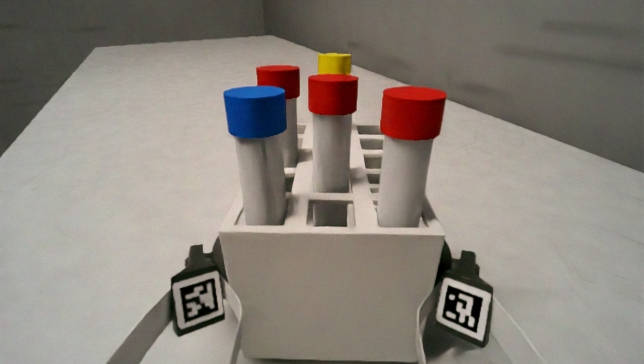

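{"method": "execute_actions", "body": {"actions": [{"r2": {"joints": {"gripper_m": 0.13}}}], "cameras": []}}

{"method": "execute_actions", "body": {"actions": [{"r2": {"base": {"translate_m": 0.031}, "joints": {"arm_m": 0.359, "lift_m": 0.93}}}], "cameras": ["r2_wrist_camera"]}}

Scene clock: 323.00 s.
r1.base_odometry: x=+0.854 y=-0.562 heading=+1.540 (m, m, rad; r1's odometry frame)
r1.turned_by_wheels: +0.000 (rad since the last result)
r1.turned_by_imu: +0.001 (rad since the last result)
r1.base_tilt: forward=-0.6 right=-1.0 (deg)
r1.lidar_m: 2.53 2.04 1.91 1.07 0.72 0.68 0.69 0.77 0.71 0.73 0.94 1.97
r1.head_depth_mm: 648 674 705 736 770 809 861 / 695 730 763 800 840 887 934 / 754 793 832 875 925 981 1041 / 821 864 914 967 1024 1096 1173 / 901 954 1012 1077 1155 1246 1346 / 1000 1066 1133 1218 1316 1430 1471 / 1103 1184 1281 1405 1531 1682 1514
r1.base_status: not commanded
r1.joint_positions: lift_m=+1.000 arm_m=+0.003 wrist_yaw_rad=-0.434 wrist_pitch_rad=-0.511 wrist_roll_rad=+0.002 gripper_m=+0.130 head_pan_rad=-1.293 head_tilt_rad=-0.297
r1.joint_status: not commanded
r1.motor_effort: left_wheel=-3(3) right_wheel=+3(3) lift_m=+33(34) arm_m=-4(4) wrist_yaw_rad=-3(3) wrist_pitch_rad=+3(3) wrist_roll_rad=+0(0) gripper_m=+0(0) head_pan_rad=-4(4) head_tilt_rad=-1(2) (%)
r1.hand_pose: x=-0.1105 y=-0.3401 z=+0.9920 quat_wxyz=(+0.629, +0.027, -0.707, -0.322) (m; r1's base frame)
r1.wrist_depth_mm: 415 424 426 431 439 453 450 / 461 465 469 474 488 500 505 / 514 521 533 535 551 562 567 / 576 588 602 609 622 644 649 / 651 667 674 708 714 729 740 / 762 - 805 837 844 869 825 / 889 - 991 - - - 827
r2.base_odometry: x=+0.754 y=+0.798 heading=-2.654 (m, m, rad; r2's odometry frame)
r2.turned_by_wheels: +0.000 (rad since the last result)
r2.turned_by_imu: +0.001 (rad since the last result)
r2.base_tilt: forward=+1.1 right=+2.3 (deg)
r2.lidar_m: 1.67 1.75 2.47 2.09 1.31 0.98 0.96 0.50 0.38 0.36 0.38 0.54
r2.head_depth_mm: 1067 1113 1158 1072 700 522 480 / 1201 1257 1314 1054 696 539 574 / 1376 1444 1502 1040 690 641 694 / 1579 1692 1764 1027 755 800 873 / 1528 1642 1765 1015 926 1050 1231 / 1446 1566 1658 1185 1326 1521 1340 / 1379 1475 1574 1689 1844 1665 1340
r2.base_status: not commanded
r2.joint_positions: lift_m=+0.935 arm_m=+0.342 wrist_yaw_rad=+1.065 wrist_pitch_rad=-0.417 wrist_roll_rad=+0.006 gripper_m=+0.130 head_pan_rad=-0.593 head_tilt_rad=-0.395
r2.joint_status: all done
r2.motor_effort: left_wheel=-3(3) right_wheel=+3(3) lift_m=+25(25) arm_m=+4(4) wrist_yaw_rad=-1(1) wrist_pitch_rad=+6(6) wrist_roll_rad=+0(1) gripper_m=+0(99) head_pan_rad=-5(4) head_tilt_rad=-3(3) (%)
r2.hand_pose: x=+0.1749 y=-0.5956 z=+0.9481 quat_wxyz=(+0.669, +0.478, -0.523, +0.223) (m; r2's base frame)
r2.wrist_depth_mm: - - - 947 602 448 352 / - 660 631 187 577 465 362 / 436 416 108 133 103 411 369 / 302 305 272 149 115 296 297 / 240 241 123 126 120 238 234 / 199 205 132 127 130 202 194 / 171 164 160 146 153 162 167
pictures: none
No camera images: the call's "cameras" was empty. Leave "cameras" out to get every camera's image.

Scene clock: 324.33 s.
r1.base_odometry: x=+0.854 y=-0.562 heading=+1.540 (m, m, rad; r1's odometry frame)
r1.turned_by_wheels: +0.000 (rad since the last result)
r1.turned_by_imu: +0.000 (rad since the last result)
r1.base_tilt: forward=-0.6 right=-1.1 (deg)
r1.lidar_m: 2.52 2.04 1.91 1.06 0.72 0.68 0.69 0.77 0.71 0.73 0.94 1.97
r1.head_depth_mm: 648 675 704 736 768 807 862 / 697 727 763 800 839 887 935 / 756 789 830 876 926 975 1041 / 821 863 911 968 1026 1095 1173 / 900 953 1010 1074 1154 1241 1340 / 997 1064 1133 1218 1315 1428 1467 / 1106 1183 1284 1400 1534 1676 1517
r1.base_status: not commanded
r1.joint_positions: lift_m=+1.000 arm_m=+0.003 wrist_yaw_rad=-0.434 wrist_pitch_rad=-0.511 wrist_roll_rad=+0.002 gripper_m=+0.130 head_pan_rad=-1.293 head_tilt_rad=-0.297
r1.joint_status: not commanded
r1.motor_effort: left_wheel=-3(3) right_wheel=+3(3) lift_m=+33(34) arm_m=-5(5) wrist_yaw_rad=-2(3) wrist_pitch_rad=+4(4) wrist_roll_rad=+0(0) gripper_m=+1(1) head_pan_rad=-4(4) head_tilt_rad=-2(3) (%)
r1.hand_pose: x=-0.1105 y=-0.3401 z=+0.9920 quat_wxyz=(+0.629, +0.027, -0.707, -0.322) (m; r1's base frame)
r1.wrist_depth_mm: 422 427 424 429 443 448 459 / 454 464 465 479 482 493 507 / 509 523 528 531 547 559 568 / 574 584 599 601 621 635 661 / 650 664 679 703 711 727 733 / 761 - 807 829 861 882 825 / 909 - 983 - - - 818
r2.base_odometry: x=+0.727 y=+0.783 heading=-2.654 (m, m, rad; r2's odometry frame)
r2.turned_by_wheels: +0.000 (rad since the last result)
r2.turned_by_imu: +0.000 (rad since the last result)
r2.base_tilt: forward=+1.1 right=+2.3 (deg)
r2.lidar_m: 1.64 1.73 2.43 2.09 1.35 1.01 0.99 0.50 0.38 0.37 0.38 0.54
r2.head_depth_mm: 1069 1111 1152 1073 700 521 481 / 1207 1262 1320 1052 695 539 576 / 1380 1454 1509 1041 688 643 695 / 1562 1677 1780 1026 753 803 876 / 1496 1618 1730 1014 924 1055 1232 / 1418 1528 1616 1187 1323 1525 1342 / 1347 1443 1541 1642 1782 1659 1340
r2.base_status: done
r2.joint_positions: lift_m=+0.930 arm_m=+0.359 wrist_yaw_rad=+1.065 wrist_pitch_rad=-0.417 wrist_roll_rad=+0.006 gripper_m=+0.130 head_pan_rad=-0.593 head_tilt_rad=-0.395
r2.joint_status: all done
r2.motor_effort: left_wheel=-3(5) right_wheel=+4(10) lift_m=+25(26) arm_m=+5(7) wrist_yaw_rad=-1(1) wrist_pitch_rad=+6(6) wrist_roll_rad=+1(1) gripper_m=+1(1) head_pan_rad=-4(4) head_tilt_rad=-3(3) (%)
r2.hand_pose: x=+0.1749 y=-0.6126 z=+0.9431 quat_wxyz=(+0.669, +0.478, -0.523, +0.223) (m; r2's base frame)
r2.wrist_depth_mm: - - - 897 590 429 334 / - 630 621 169 550 450 347 / 401 404 81 106 85 401 360 / 296 296 86 121 86 289 288 / 235 232 96 122 98 231 229 / 191 198 100 99 99 196 188 / 165 158 112 108 108 157 162
pictures: r2_wrist_camera
Images, in order (width x height): r2_wrist_camera 644x364.

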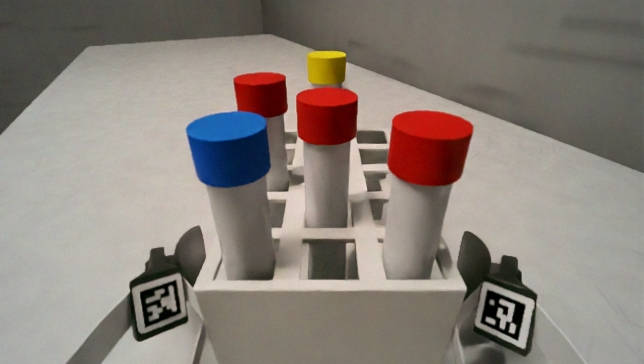

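{"method": "execute_actions", "body": {"actions": [{"r2": {"base": {"translate_m": 0.026}, "joints": {"arm_m": 0.374}}}], "cameras": ["r2_wrist_camera"]}}

Scene clock: 335.27 s.
r1.base_odometry: x=+0.854 y=-0.562 heading=+1.540 (m, m, rad; r1's odometry frame)
r1.turned_by_wheels: +0.000 (rad since the last result)
r1.turned_by_imu: +0.001 (rad since the last result)
r1.base_tilt: forward=-0.6 right=-0.9 (deg)
r1.lidar_m: 2.51 2.04 1.91 1.06 0.72 0.68 0.69 0.77 0.71 0.73 0.94 1.97
r1.head_depth_mm: 648 674 704 735 771 809 865 / 696 729 763 799 838 883 936 / 756 790 831 874 922 977 1042 / 821 864 914 963 1026 1094 1171 / 899 953 1012 1076 1151 1244 1344 / 997 1062 1135 1218 1312 1429 1467 / 1105 1190 1286 1401 1533 1675 1518
r1.base_status: not commanded
r1.joint_positions: lift_m=+1.000 arm_m=+0.003 wrist_yaw_rad=-0.434 wrist_pitch_rad=-0.511 wrist_roll_rad=+0.002 gripper_m=+0.130 head_pan_rad=-1.293 head_tilt_rad=-0.297
r1.joint_status: not commanded
r1.motor_effort: left_wheel=-3(4) right_wheel=+3(3) lift_m=+34(34) arm_m=-5(5) wrist_yaw_rad=-3(3) wrist_pitch_rad=+4(4) wrist_roll_rad=+0(0) gripper_m=+0(0) head_pan_rad=-4(4) head_tilt_rad=-2(2) (%)
r1.hand_pose: x=-0.1105 y=-0.3401 z=+0.9920 quat_wxyz=(+0.629, +0.027, -0.707, -0.322) (m; r1's base frame)
r1.wrist_depth_mm: 413 424 431 431 441 448 454 / 457 460 467 470 486 499 510 / 508 515 525 529 549 554 568 / 569 583 589 605 623 635 654 / 656 652 688 700 709 727 750 / 784 - 797 827 851 863 830 / 903 - 973 - - - 814
r2.base_odometry: x=+0.704 y=+0.771 heading=-2.654 (m, m, rad; r2's odometry frame)
r2.turned_by_wheels: +0.000 (rad since the last result)
r2.turned_by_imu: +0.001 (rad since the last result)
r2.base_tilt: forward=+1.0 right=+2.3 (deg)
r2.lidar_m: 1.61 1.70 2.39 2.09 1.37 1.04 1.02 0.50 0.38 0.37 0.38 0.54
r2.head_depth_mm: 1067 1112 1157 1070 701 522 481 / 1206 1264 1323 1054 696 540 578 / 1378 1450 1511 1038 688 644 698 / 1559 1653 1770 1025 753 805 879 / 1476 1598 1695 1014 956 1055 1240 / 1399 1501 1616 1190 1331 1527 1341 / 1333 1414 1519 1634 1775 1666 1333
r2.base_status: done
r2.joint_positions: lift_m=+0.930 arm_m=+0.374 wrist_yaw_rad=+1.065 wrist_pitch_rad=-0.417 wrist_roll_rad=+0.006 gripper_m=+0.130 head_pan_rad=-0.593 head_tilt_rad=-0.395
r2.joint_status: all done
r2.motor_effort: left_wheel=-3(6) right_wheel=+4(12) lift_m=+25(25) arm_m=+4(5) wrist_yaw_rad=+0(1) wrist_pitch_rad=+6(6) wrist_roll_rad=+1(0) gripper_m=+0(0) head_pan_rad=-5(5) head_tilt_rad=-3(3) (%)
r2.hand_pose: x=+0.1749 y=-0.6276 z=+0.9431 quat_wxyz=(+0.669, +0.478, -0.523, +0.223) (m; r2's base frame)
r2.wrist_depth_mm: - - - 868 562 417 327 / - 632 624 169 552 430 338 / 405 401 80 106 85 389 348 / 293 293 86 120 86 286 288 / 230 232 96 122 98 229 229 / 191 198 100 99 100 195 190 / 165 158 111 109 109 157 162
pictures: r2_wrist_camera
Images, in order (width x height): r2_wrist_camera 644x364.

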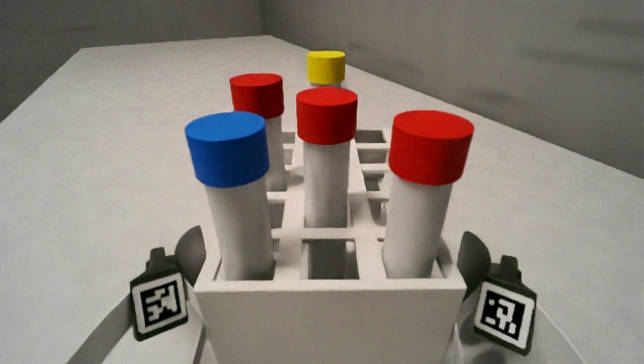

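{"method": "execute_actions", "body": {"actions": [{"r2": {"joints": {"gripper_m": 0.03}}}], "cameras": []}}

{"method": "execute_actions", "body": {"actions": [{"r2": {"joints": {"lift_m": 0.98}}}], "cameras": ["r2_wrist_camera"]}}

Scene clock: 345.87 s.
r1.base_odometry: x=+0.854 y=-0.562 heading=+1.540 (m, m, rad; r1's odometry frame)
r1.turned_by_wheels: +0.000 (rad since the last result)
r1.turned_by_imu: +0.001 (rad since the last result)
r1.base_tilt: forward=-0.6 right=-1.1 (deg)
r1.lidar_m: 2.52 2.04 1.91 1.06 0.72 0.67 0.69 0.77 0.70 0.73 0.94 1.97
r1.head_depth_mm: 648 676 704 737 770 806 860 / 697 730 764 802 841 883 936 / 754 790 831 874 925 977 1041 / 821 866 913 966 1026 1090 1170 / 900 955 1011 1081 1153 1239 1350 / 996 1060 1134 1218 1313 1434 1476 / 1107 1189 1279 1401 1540 1690 1509
r1.base_status: not commanded
r1.joint_positions: lift_m=+1.000 arm_m=+0.003 wrist_yaw_rad=-0.434 wrist_pitch_rad=-0.511 wrist_roll_rad=+0.002 gripper_m=+0.130 head_pan_rad=-1.293 head_tilt_rad=-0.297
r1.joint_status: not commanded
r1.motor_effort: left_wheel=-3(3) right_wheel=+3(3) lift_m=+33(34) arm_m=-5(5) wrist_yaw_rad=-3(3) wrist_pitch_rad=+4(4) wrist_roll_rad=+0(0) gripper_m=+0(0) head_pan_rad=-4(4) head_tilt_rad=-2(2) (%)
r1.hand_pose: x=-0.1105 y=-0.3401 z=+0.9920 quat_wxyz=(+0.629, +0.027, -0.707, -0.322) (m; r1's base frame)
r1.wrist_depth_mm: 418 421 427 429 444 451 455 / 460 467 465 480 488 500 507 / 507 522 526 534 542 557 560 / 583 587 599 608 622 629 645 / 660 662 682 704 708 738 742 / 757 - 797 831 849 846 809 / 910 - 959 - - - 818
r2.base_odometry: x=+0.704 y=+0.771 heading=-2.654 (m, m, rad; r2's odometry frame)
r2.turned_by_wheels: +0.000 (rad since the last result)
r2.turned_by_imu: +0.001 (rad since the last result)
r2.base_tilt: forward=+1.0 right=+2.3 (deg)
r2.lidar_m: 1.61 1.70 2.39 2.10 1.37 1.04 1.01 0.50 0.38 0.37 0.38 0.54
r2.head_depth_mm: 1072 1112 1164 1071 702 523 482 / 1206 1260 1314 1057 695 541 577 / 1381 1453 1508 1042 690 643 698 / 1554 1666 1767 1026 755 805 879 / 1478 1592 1707 1018 952 1057 1242 / 1402 1503 1606 1189 1329 1521 1343 / 1324 1414 1522 1627 1773 1674 1334
r2.base_status: not commanded
r2.joint_positions: lift_m=+0.930 arm_m=+0.374 wrist_yaw_rad=+1.065 wrist_pitch_rad=-0.414 wrist_roll_rad=+0.006 gripper_m=+0.032 head_pan_rad=-0.593 head_tilt_rad=-0.395
r2.joint_status: all done
r2.motor_effort: left_wheel=-3(3) right_wheel=+4(4) lift_m=+25(25) arm_m=+4(5) wrist_yaw_rad=+0(1) wrist_pitch_rad=+5(6) wrist_roll_rad=+1(1) gripper_m=-40(100) head_pan_rad=-4(4) head_tilt_rad=-3(4) (%)
r2.hand_pose: x=+0.1752 y=-0.6278 z=+0.9439 quat_wxyz=(+0.669, +0.477, -0.524, +0.224) (m; r2's base frame)
r2.wrist_depth_mm: - - - 862 572 409 327 / - 638 627 179 569 438 339 / 411 406 94 117 101 405 344 / 298 298 270 134 115 292 292 / 235 233 125 122 117 231 231 / 192 192 110 116 124 191 191 / 163 163 154 132 148 158 162
pictures: none
No camera images: the call's "cameras" was empty. Leave "cameras" out to get every camera's image.

Scene clock: 347.17 s.
r1.base_odometry: x=+0.854 y=-0.562 heading=+1.540 (m, m, rad; r1's odometry frame)
r1.turned_by_wheels: +0.000 (rad since the last result)
r1.turned_by_imu: +0.000 (rad since the last result)
r1.base_tilt: forward=-0.6 right=-1.0 (deg)
r1.lidar_m: 2.52 2.04 1.91 1.06 0.72 0.67 0.69 0.77 0.71 0.73 0.94 1.97
r1.head_depth_mm: 646 675 705 738 771 807 863 / 697 728 763 802 843 885 932 / 755 791 831 876 922 977 1041 / 819 865 915 967 1025 1091 1172 / 902 954 1013 1074 1153 1242 1338 / 997 1062 1133 1219 1318 1429 1476 / 1103 1185 1284 1398 1532 1674 1519
r1.base_status: not commanded
r1.joint_positions: lift_m=+1.000 arm_m=+0.003 wrist_yaw_rad=-0.434 wrist_pitch_rad=-0.511 wrist_roll_rad=+0.002 gripper_m=+0.130 head_pan_rad=-1.293 head_tilt_rad=-0.297
r1.joint_status: not commanded
r1.motor_effort: left_wheel=-3(3) right_wheel=+3(3) lift_m=+33(34) arm_m=-5(5) wrist_yaw_rad=-3(2) wrist_pitch_rad=+4(4) wrist_roll_rad=+0(0) gripper_m=+1(0) head_pan_rad=-5(4) head_tilt_rad=-2(2) (%)
r1.hand_pose: x=-0.1105 y=-0.3401 z=+0.9920 quat_wxyz=(+0.629, +0.027, -0.707, -0.322) (m; r1's base frame)
r1.wrist_depth_mm: 418 417 428 429 441 450 455 / 462 464 460 476 488 495 508 / 512 519 530 539 545 556 569 / 573 591 593 595 623 638 647 / 666 649 688 703 712 748 747 / 769 - 811 833 858 859 816 / 890 - 996 - - - 821
r2.base_odometry: x=+0.704 y=+0.771 heading=-2.654 (m, m, rad; r2's odometry frame)
r2.turned_by_wheels: +0.000 (rad since the last result)
r2.turned_by_imu: +0.000 (rad since the last result)
r2.base_tilt: forward=+1.0 right=+2.4 (deg)
r2.lidar_m: 1.61 1.69 2.39 2.10 1.37 1.04 1.02 0.50 0.38 0.37 0.38 0.54
r2.head_depth_mm: 1070 1115 1167 1066 700 521 483 / 1203 1262 1324 1056 696 541 578 / 1383 1454 1512 1042 690 644 697 / 1555 1651 1772 1026 755 806 879 / 1485 1590 1702 1016 956 1059 1238 / 1397 1503 1618 1189 1327 1521 1339 / 1326 1418 1520 1629 1769 1670 1338
r2.base_status: not commanded
r2.joint_positions: lift_m=+0.980 arm_m=+0.374 wrist_yaw_rad=+1.062 wrist_pitch_rad=-0.423 wrist_roll_rad=+0.005 gripper_m=+0.039 head_pan_rad=-0.593 head_tilt_rad=-0.395
r2.joint_status: all done
r2.on_its_own: gripper_m is held at +0.037, not at your +0.030, by its stall guard, which is still easing
r2.motor_effort: left_wheel=-3(4) right_wheel=+4(5) lift_m=+41(42) arm_m=+4(4) wrist_yaw_rad=+2(3) wrist_pitch_rad=+8(8) wrist_roll_rad=+1(2) gripper_m=-28(39) head_pan_rad=-5(5) head_tilt_rad=-3(3) (%)
r2.hand_pose: x=+0.1740 y=-0.6278 z=+0.9912 quat_wxyz=(+0.670, +0.479, -0.522, +0.221) (m; r2's base frame)
r2.wrist_depth_mm: - - - 868 564 414 330 / - 804 821 778 590 433 339 / 565 520 514 116 448 449 349 / 379 386 363 147 174 376 353 / 306 301 212 122 135 299 299 / 251 249 120 125 134 248 246 / 213 213 149 132 145 209 210
pictures: r2_wrist_camera
Images, in order (width x height): r2_wrist_camera 644x364.

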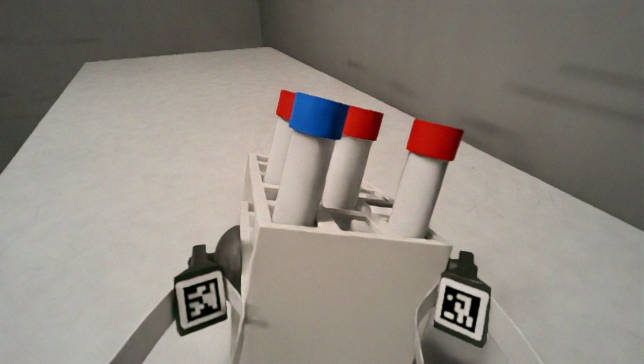

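{"method": "execute_actions", "body": {"actions": [{"r2": {"joints": {"lift_m": 0.932}}}], "cameras": ["r2_wrist_camera"]}}

Scene clock: 353.80 s.
r1.base_odometry: x=+0.854 y=-0.562 heading=+1.540 (m, m, rad; r1's odometry frame)
r1.turned_by_wheels: +0.000 (rad since the last result)
r1.turned_by_imu: +0.001 (rad since the last result)
r1.base_tilt: forward=-0.7 right=-1.2 (deg)
r1.lidar_m: 2.52 2.05 1.90 1.06 0.72 0.68 0.69 0.77 0.71 0.73 0.94 1.98
r1.head_depth_mm: 648 676 704 736 773 810 864 / 697 730 762 801 841 883 934 / 754 789 829 873 925 978 1042 / 821 865 912 967 1024 1095 1168 / 902 954 1008 1078 1156 1240 1346 / 1000 1062 1132 1223 1316 1432 1476 / 1102 1188 1277 1398 1534 1680 1511
r1.base_status: not commanded
r1.joint_positions: lift_m=+1.000 arm_m=+0.003 wrist_yaw_rad=-0.434 wrist_pitch_rad=-0.511 wrist_roll_rad=+0.002 gripper_m=+0.130 head_pan_rad=-1.293 head_tilt_rad=-0.297
r1.joint_status: not commanded
r1.motor_effort: left_wheel=-4(3) right_wheel=+3(3) lift_m=+33(34) arm_m=-5(5) wrist_yaw_rad=-3(3) wrist_pitch_rad=+4(4) wrist_roll_rad=+0(0) gripper_m=+0(0) head_pan_rad=-4(3) head_tilt_rad=-2(2) (%)
r1.hand_pose: x=-0.1105 y=-0.3401 z=+0.9920 quat_wxyz=(+0.629, +0.027, -0.707, -0.322) (m; r1's base frame)
r1.wrist_depth_mm: 419 423 430 432 438 450 455 / 461 465 467 479 488 490 504 / 507 518 530 532 546 561 569 / 573 587 596 610 629 631 650 / 650 664 679 691 723 740 734 / 761 - 806 834 859 855 809 / 911 - 972 - - - 821
r2.base_odometry: x=+0.704 y=+0.771 heading=-2.654 (m, m, rad; r2's odometry frame)
r2.turned_by_wheels: +0.000 (rad since the last result)
r2.turned_by_imu: +0.001 (rad since the last result)
r2.base_tilt: forward=+1.0 right=+2.3 (deg)
r2.lidar_m: 1.61 1.69 2.39 2.09 1.37 1.04 1.01 0.50 0.38 0.37 0.39 0.54
r2.head_depth_mm: 1067 1114 1153 1073 703 521 483 / 1203 1257 1328 1054 695 542 578 / 1377 1454 1514 1042 689 645 699 / 1553 1663 1765 1029 754 807 879 / 1480 1594 1703 1019 956 1059 1242 / 1403 1491 1618 1187 1333 1524 1335 / 1331 1419 1526 1624 1762 1671 1335
r2.base_status: not commanded
r2.joint_positions: lift_m=+0.933 arm_m=+0.374 wrist_yaw_rad=+1.063 wrist_pitch_rad=-0.366 wrist_roll_rad=+0.003 gripper_m=+0.049 head_pan_rad=-0.593 head_tilt_rad=-0.395
r2.joint_status: all done
r2.on_its_own: gripper_m is held at +0.048, not at your +0.030, by its stall guard, which is not easing now
r2.motor_effort: left_wheel=-4(4) right_wheel=+7(7) lift_m=+19(33) arm_m=+4(4) wrist_yaw_rad=+2(3) wrist_pitch_rad=-12(12) wrist_roll_rad=+2(2) gripper_m=-24(24) head_pan_rad=-4(4) head_tilt_rad=-3(3) (%)
r2.hand_pose: x=+0.1801 y=-0.6311 z=+0.9571 quat_wxyz=(+0.664, +0.463, -0.535, +0.241) (m; r2's base frame)
r2.wrist_depth_mm: - - - 870 554 416 328 / - 881 857 752 592 429 340 / 504 482 491 103 407 430 350 / 338 338 308 111 130 341 336 / 263 260 184 119 133 262 261 / 209 211 118 124 133 213 211 / 179 179 168 138 157 176 177
pictures: r2_wrist_camera
Images, in order (width x height): r2_wrist_camera 644x364.

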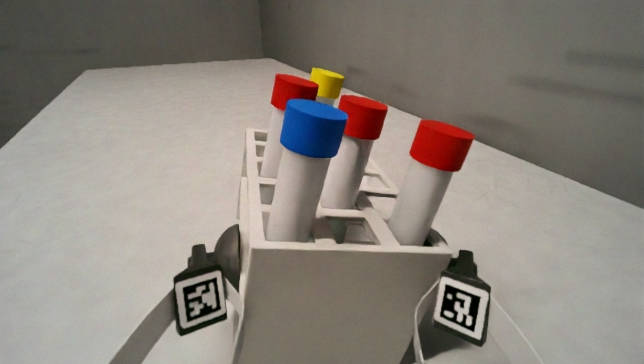

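{"method": "execute_actions", "body": {"actions": [{"r2": {"joints": {"gripper_m": 0.13}}}], "cameras": ["r2_wrist_camera"]}}

Scene clock: 358.93 s.
r1.base_odometry: x=+0.854 y=-0.562 heading=+1.540 (m, m, rad; r1's odometry frame)
r1.turned_by_wheels: +0.000 (rad since the last result)
r1.turned_by_imu: +0.001 (rad since the last result)
r1.base_tilt: forward=-0.7 right=-1.1 (deg)
r1.lidar_m: 2.52 2.04 1.91 1.06 0.72 0.68 0.69 0.77 0.71 0.73 0.94 1.97
r1.head_depth_mm: 648 676 705 737 771 807 862 / 699 728 763 801 839 888 937 / 755 789 831 874 924 977 1036 / 819 866 913 964 1025 1091 1171 / 903 955 1013 1078 1152 1239 1341 / 998 1062 1134 1220 1311 1432 1464 / 1104 1191 1285 1404 1525 1680 1516
r1.base_status: not commanded
r1.joint_positions: lift_m=+1.000 arm_m=+0.003 wrist_yaw_rad=-0.434 wrist_pitch_rad=-0.511 wrist_roll_rad=+0.002 gripper_m=+0.130 head_pan_rad=-1.293 head_tilt_rad=-0.297
r1.joint_status: not commanded
r1.motor_effort: left_wheel=-3(4) right_wheel=+3(3) lift_m=+34(34) arm_m=-5(5) wrist_yaw_rad=-3(2) wrist_pitch_rad=+4(4) wrist_roll_rad=+0(0) gripper_m=+1(0) head_pan_rad=-4(4) head_tilt_rad=-2(1) (%)
r1.hand_pose: x=-0.1105 y=-0.3401 z=+0.9920 quat_wxyz=(+0.629, +0.027, -0.707, -0.322) (m; r1's base frame)
r1.wrist_depth_mm: 416 423 424 431 444 451 459 / 455 467 466 475 490 498 507 / 511 516 529 532 553 554 569 / 580 590 598 605 623 639 654 / 654 666 694 706 708 727 725 / 766 - 792 826 829 868 818 / 900 - 974 - - - 827
r2.base_odometry: x=+0.704 y=+0.771 heading=-2.654 (m, m, rad; r2's odometry frame)
r2.turned_by_wheels: +0.000 (rad since the last result)
r2.turned_by_imu: +0.001 (rad since the last result)
r2.base_tilt: forward=+1.0 right=+2.3 (deg)
r2.lidar_m: 1.61 1.69 2.39 2.09 1.37 1.04 1.02 0.50 0.38 0.37 0.38 0.54
r2.head_depth_mm: 1071 1113 1161 1071 701 522 482 / 1211 1262 1318 1054 695 540 577 / 1381 1459 1513 1042 689 644 698 / 1551 1667 1767 1025 753 806 880 / 1490 1598 1705 1015 956 1056 1241 / 1402 1494 1617 1191 1340 1521 1342 / 1327 1415 1517 1636 1773 1666 1336
r2.base_status: not commanded
r2.joint_positions: lift_m=+0.932 arm_m=+0.374 wrist_yaw_rad=+1.066 wrist_pitch_rad=-0.412 wrist_roll_rad=+0.003 gripper_m=+0.130 head_pan_rad=-0.593 head_tilt_rad=-0.395
r2.joint_status: all done
r2.motor_effort: left_wheel=-3(4) right_wheel=+2(7) lift_m=+25(25) arm_m=+4(4) wrist_yaw_rad=-2(2) wrist_pitch_rad=+4(11) wrist_roll_rad=+2(2) gripper_m=+1(95) head_pan_rad=-5(4) head_tilt_rad=-4(3) (%)
r2.hand_pose: x=+0.1756 y=-0.6277 z=+0.9462 quat_wxyz=(+0.669, +0.477, -0.523, +0.226) (m; r2's base frame)
r2.wrist_depth_mm: - - - 902 560 422 327 / - 649 565 525 569 439 339 / 412 408 98 183 108 405 352 / 300 303 108 146 162 300 299 / 239 238 118 126 125 235 235 / 195 202 121 126 139 201 193 / 168 162 156 144 157 161 165
pictures: r2_wrist_camera
Images, in order (width x height): r2_wrist_camera 644x364.

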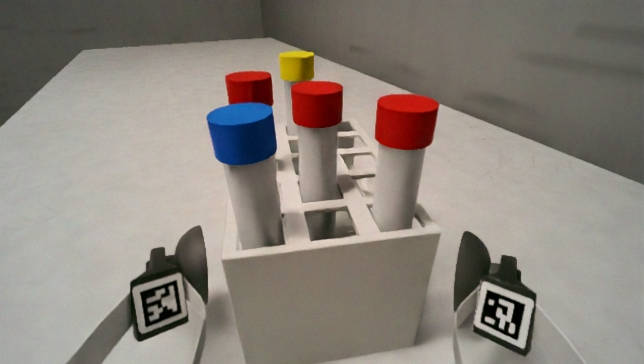

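{"method": "execute_actions", "body": {"actions": [{"r1": {"base": {"translate_m": -0.027}, "joints": {"arm_m": 0.3}}, "r2": {"base": {"translate_m": -0.105}, "joints": {"arm_m": 0.316}}}], "cameras": ["r1_wrist_camera"]}}

Scene clock: 409.27 s.
r1.base_odometry: x=+0.853 y=-0.589 heading=+1.540 (m, m, rad; r1's odometry frame)
r1.turned_by_wheels: +0.000 (rad since the last result)
r1.turned_by_imu: +0.001 (rad since the last result)
r1.base_tilt: forward=-0.6 right=-1.1 (deg)
r1.lidar_m: 2.54 2.05 1.92 1.03 0.70 0.65 0.66 0.75 0.70 0.72 0.92 2.00
r1.head_depth_mm: 637 664 694 735 - 797 835 / 685 714 749 788 825 870 920 / 740 777 814 860 908 963 1023 / 806 849 898 951 1007 1074 1149 / 886 935 996 1058 1130 1221 1317 / 983 1041 1113 1200 1289 1403 1468 / 1090 1171 1250 1355 1491 1653 1511
r1.base_status: done
r1.joint_positions: lift_m=+1.000 arm_m=+0.300 wrist_yaw_rad=-0.434 wrist_pitch_rad=-0.511 wrist_roll_rad=+0.002 gripper_m=+0.130 head_pan_rad=-1.293 head_tilt_rad=-0.297
r1.joint_status: all done
r1.motor_effort: left_wheel=-3(10) right_wheel=+3(3) lift_m=+33(33) arm_m=+4(3) wrist_yaw_rad=-2(3) wrist_pitch_rad=+4(4) wrist_roll_rad=+0(0) gripper_m=+1(0) head_pan_rad=-4(4) head_tilt_rad=-1(2) (%)
r1.hand_pose: x=-0.1105 y=-0.6366 z=+0.9920 quat_wxyz=(+0.629, +0.027, -0.707, -0.322) (m; r1's base frame)
r1.wrist_depth_mm: 170 170 169 176 169 176 184 / 186 189 129 195 185 198 204 / 206 210 204 219 207 226 228 / 233 237 232 249 233 257 263 / 268 267 260 286 273 295 307 / 313 - 326 334 328 347 372 / 366 409 401 411 410 458 451
r2.base_odometry: x=+0.797 y=+0.820 heading=-2.654 (m, m, rad; r2's odometry frame)
r2.turned_by_wheels: +0.000 (rad since the last result)
r2.turned_by_imu: +0.000 (rad since the last result)
r2.base_tilt: forward=+1.0 right=+2.3 (deg)
r2.lidar_m: 1.72 1.80 2.54 2.11 1.24 0.93 0.91 0.50 0.37 0.36 0.38 0.54
r2.head_depth_mm: 1065 1108 1159 1071 703 522 474 / 1203 1255 1321 1056 696 538 571 / 1374 1447 1501 1042 691 638 690 / 1596 1705 1739 1028 753 797 869 / 1579 1696 1798 1017 942 1047 1218 / 1490 1600 1701 1179 1312 1512 1340 / 1415 1510 1610 1709 1885 1658 1343
r2.base_status: done
r2.joint_positions: lift_m=+0.932 arm_m=+0.316 wrist_yaw_rad=+1.066 wrist_pitch_rad=-0.413 wrist_roll_rad=+0.003 gripper_m=+0.130 head_pan_rad=-0.593 head_tilt_rad=-0.395
r2.joint_status: all done
r2.motor_effort: left_wheel=-2(7) right_wheel=+3(8) lift_m=+25(25) arm_m=-4(5) wrist_yaw_rad=-1(2) wrist_pitch_rad=+4(4) wrist_roll_rad=+3(3) gripper_m=+1(1) head_pan_rad=-5(5) head_tilt_rad=-3(3) (%)
r2.hand_pose: x=+0.1755 y=-0.5703 z=+0.9461 quat_wxyz=(+0.669, +0.477, -0.523, +0.226) (m; r2's base frame)
r2.wrist_depth_mm: - - - 921 632 472 371 / - 653 636 228 579 487 383 / 490 411 409 225 376 408 380 / 299 298 297 241 300 297 295 / 238 236 236 237 235 234 232 / 194 202 194 196 195 200 194 / 168 161 166 165 166 160 166
pictures: r1_wrist_camera
Images, in order (width x height): r1_wrist_camera 644x364.

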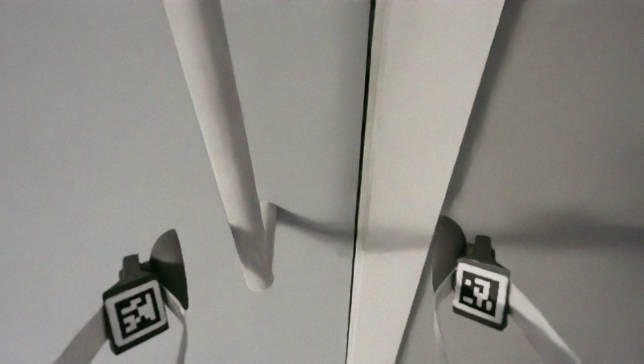

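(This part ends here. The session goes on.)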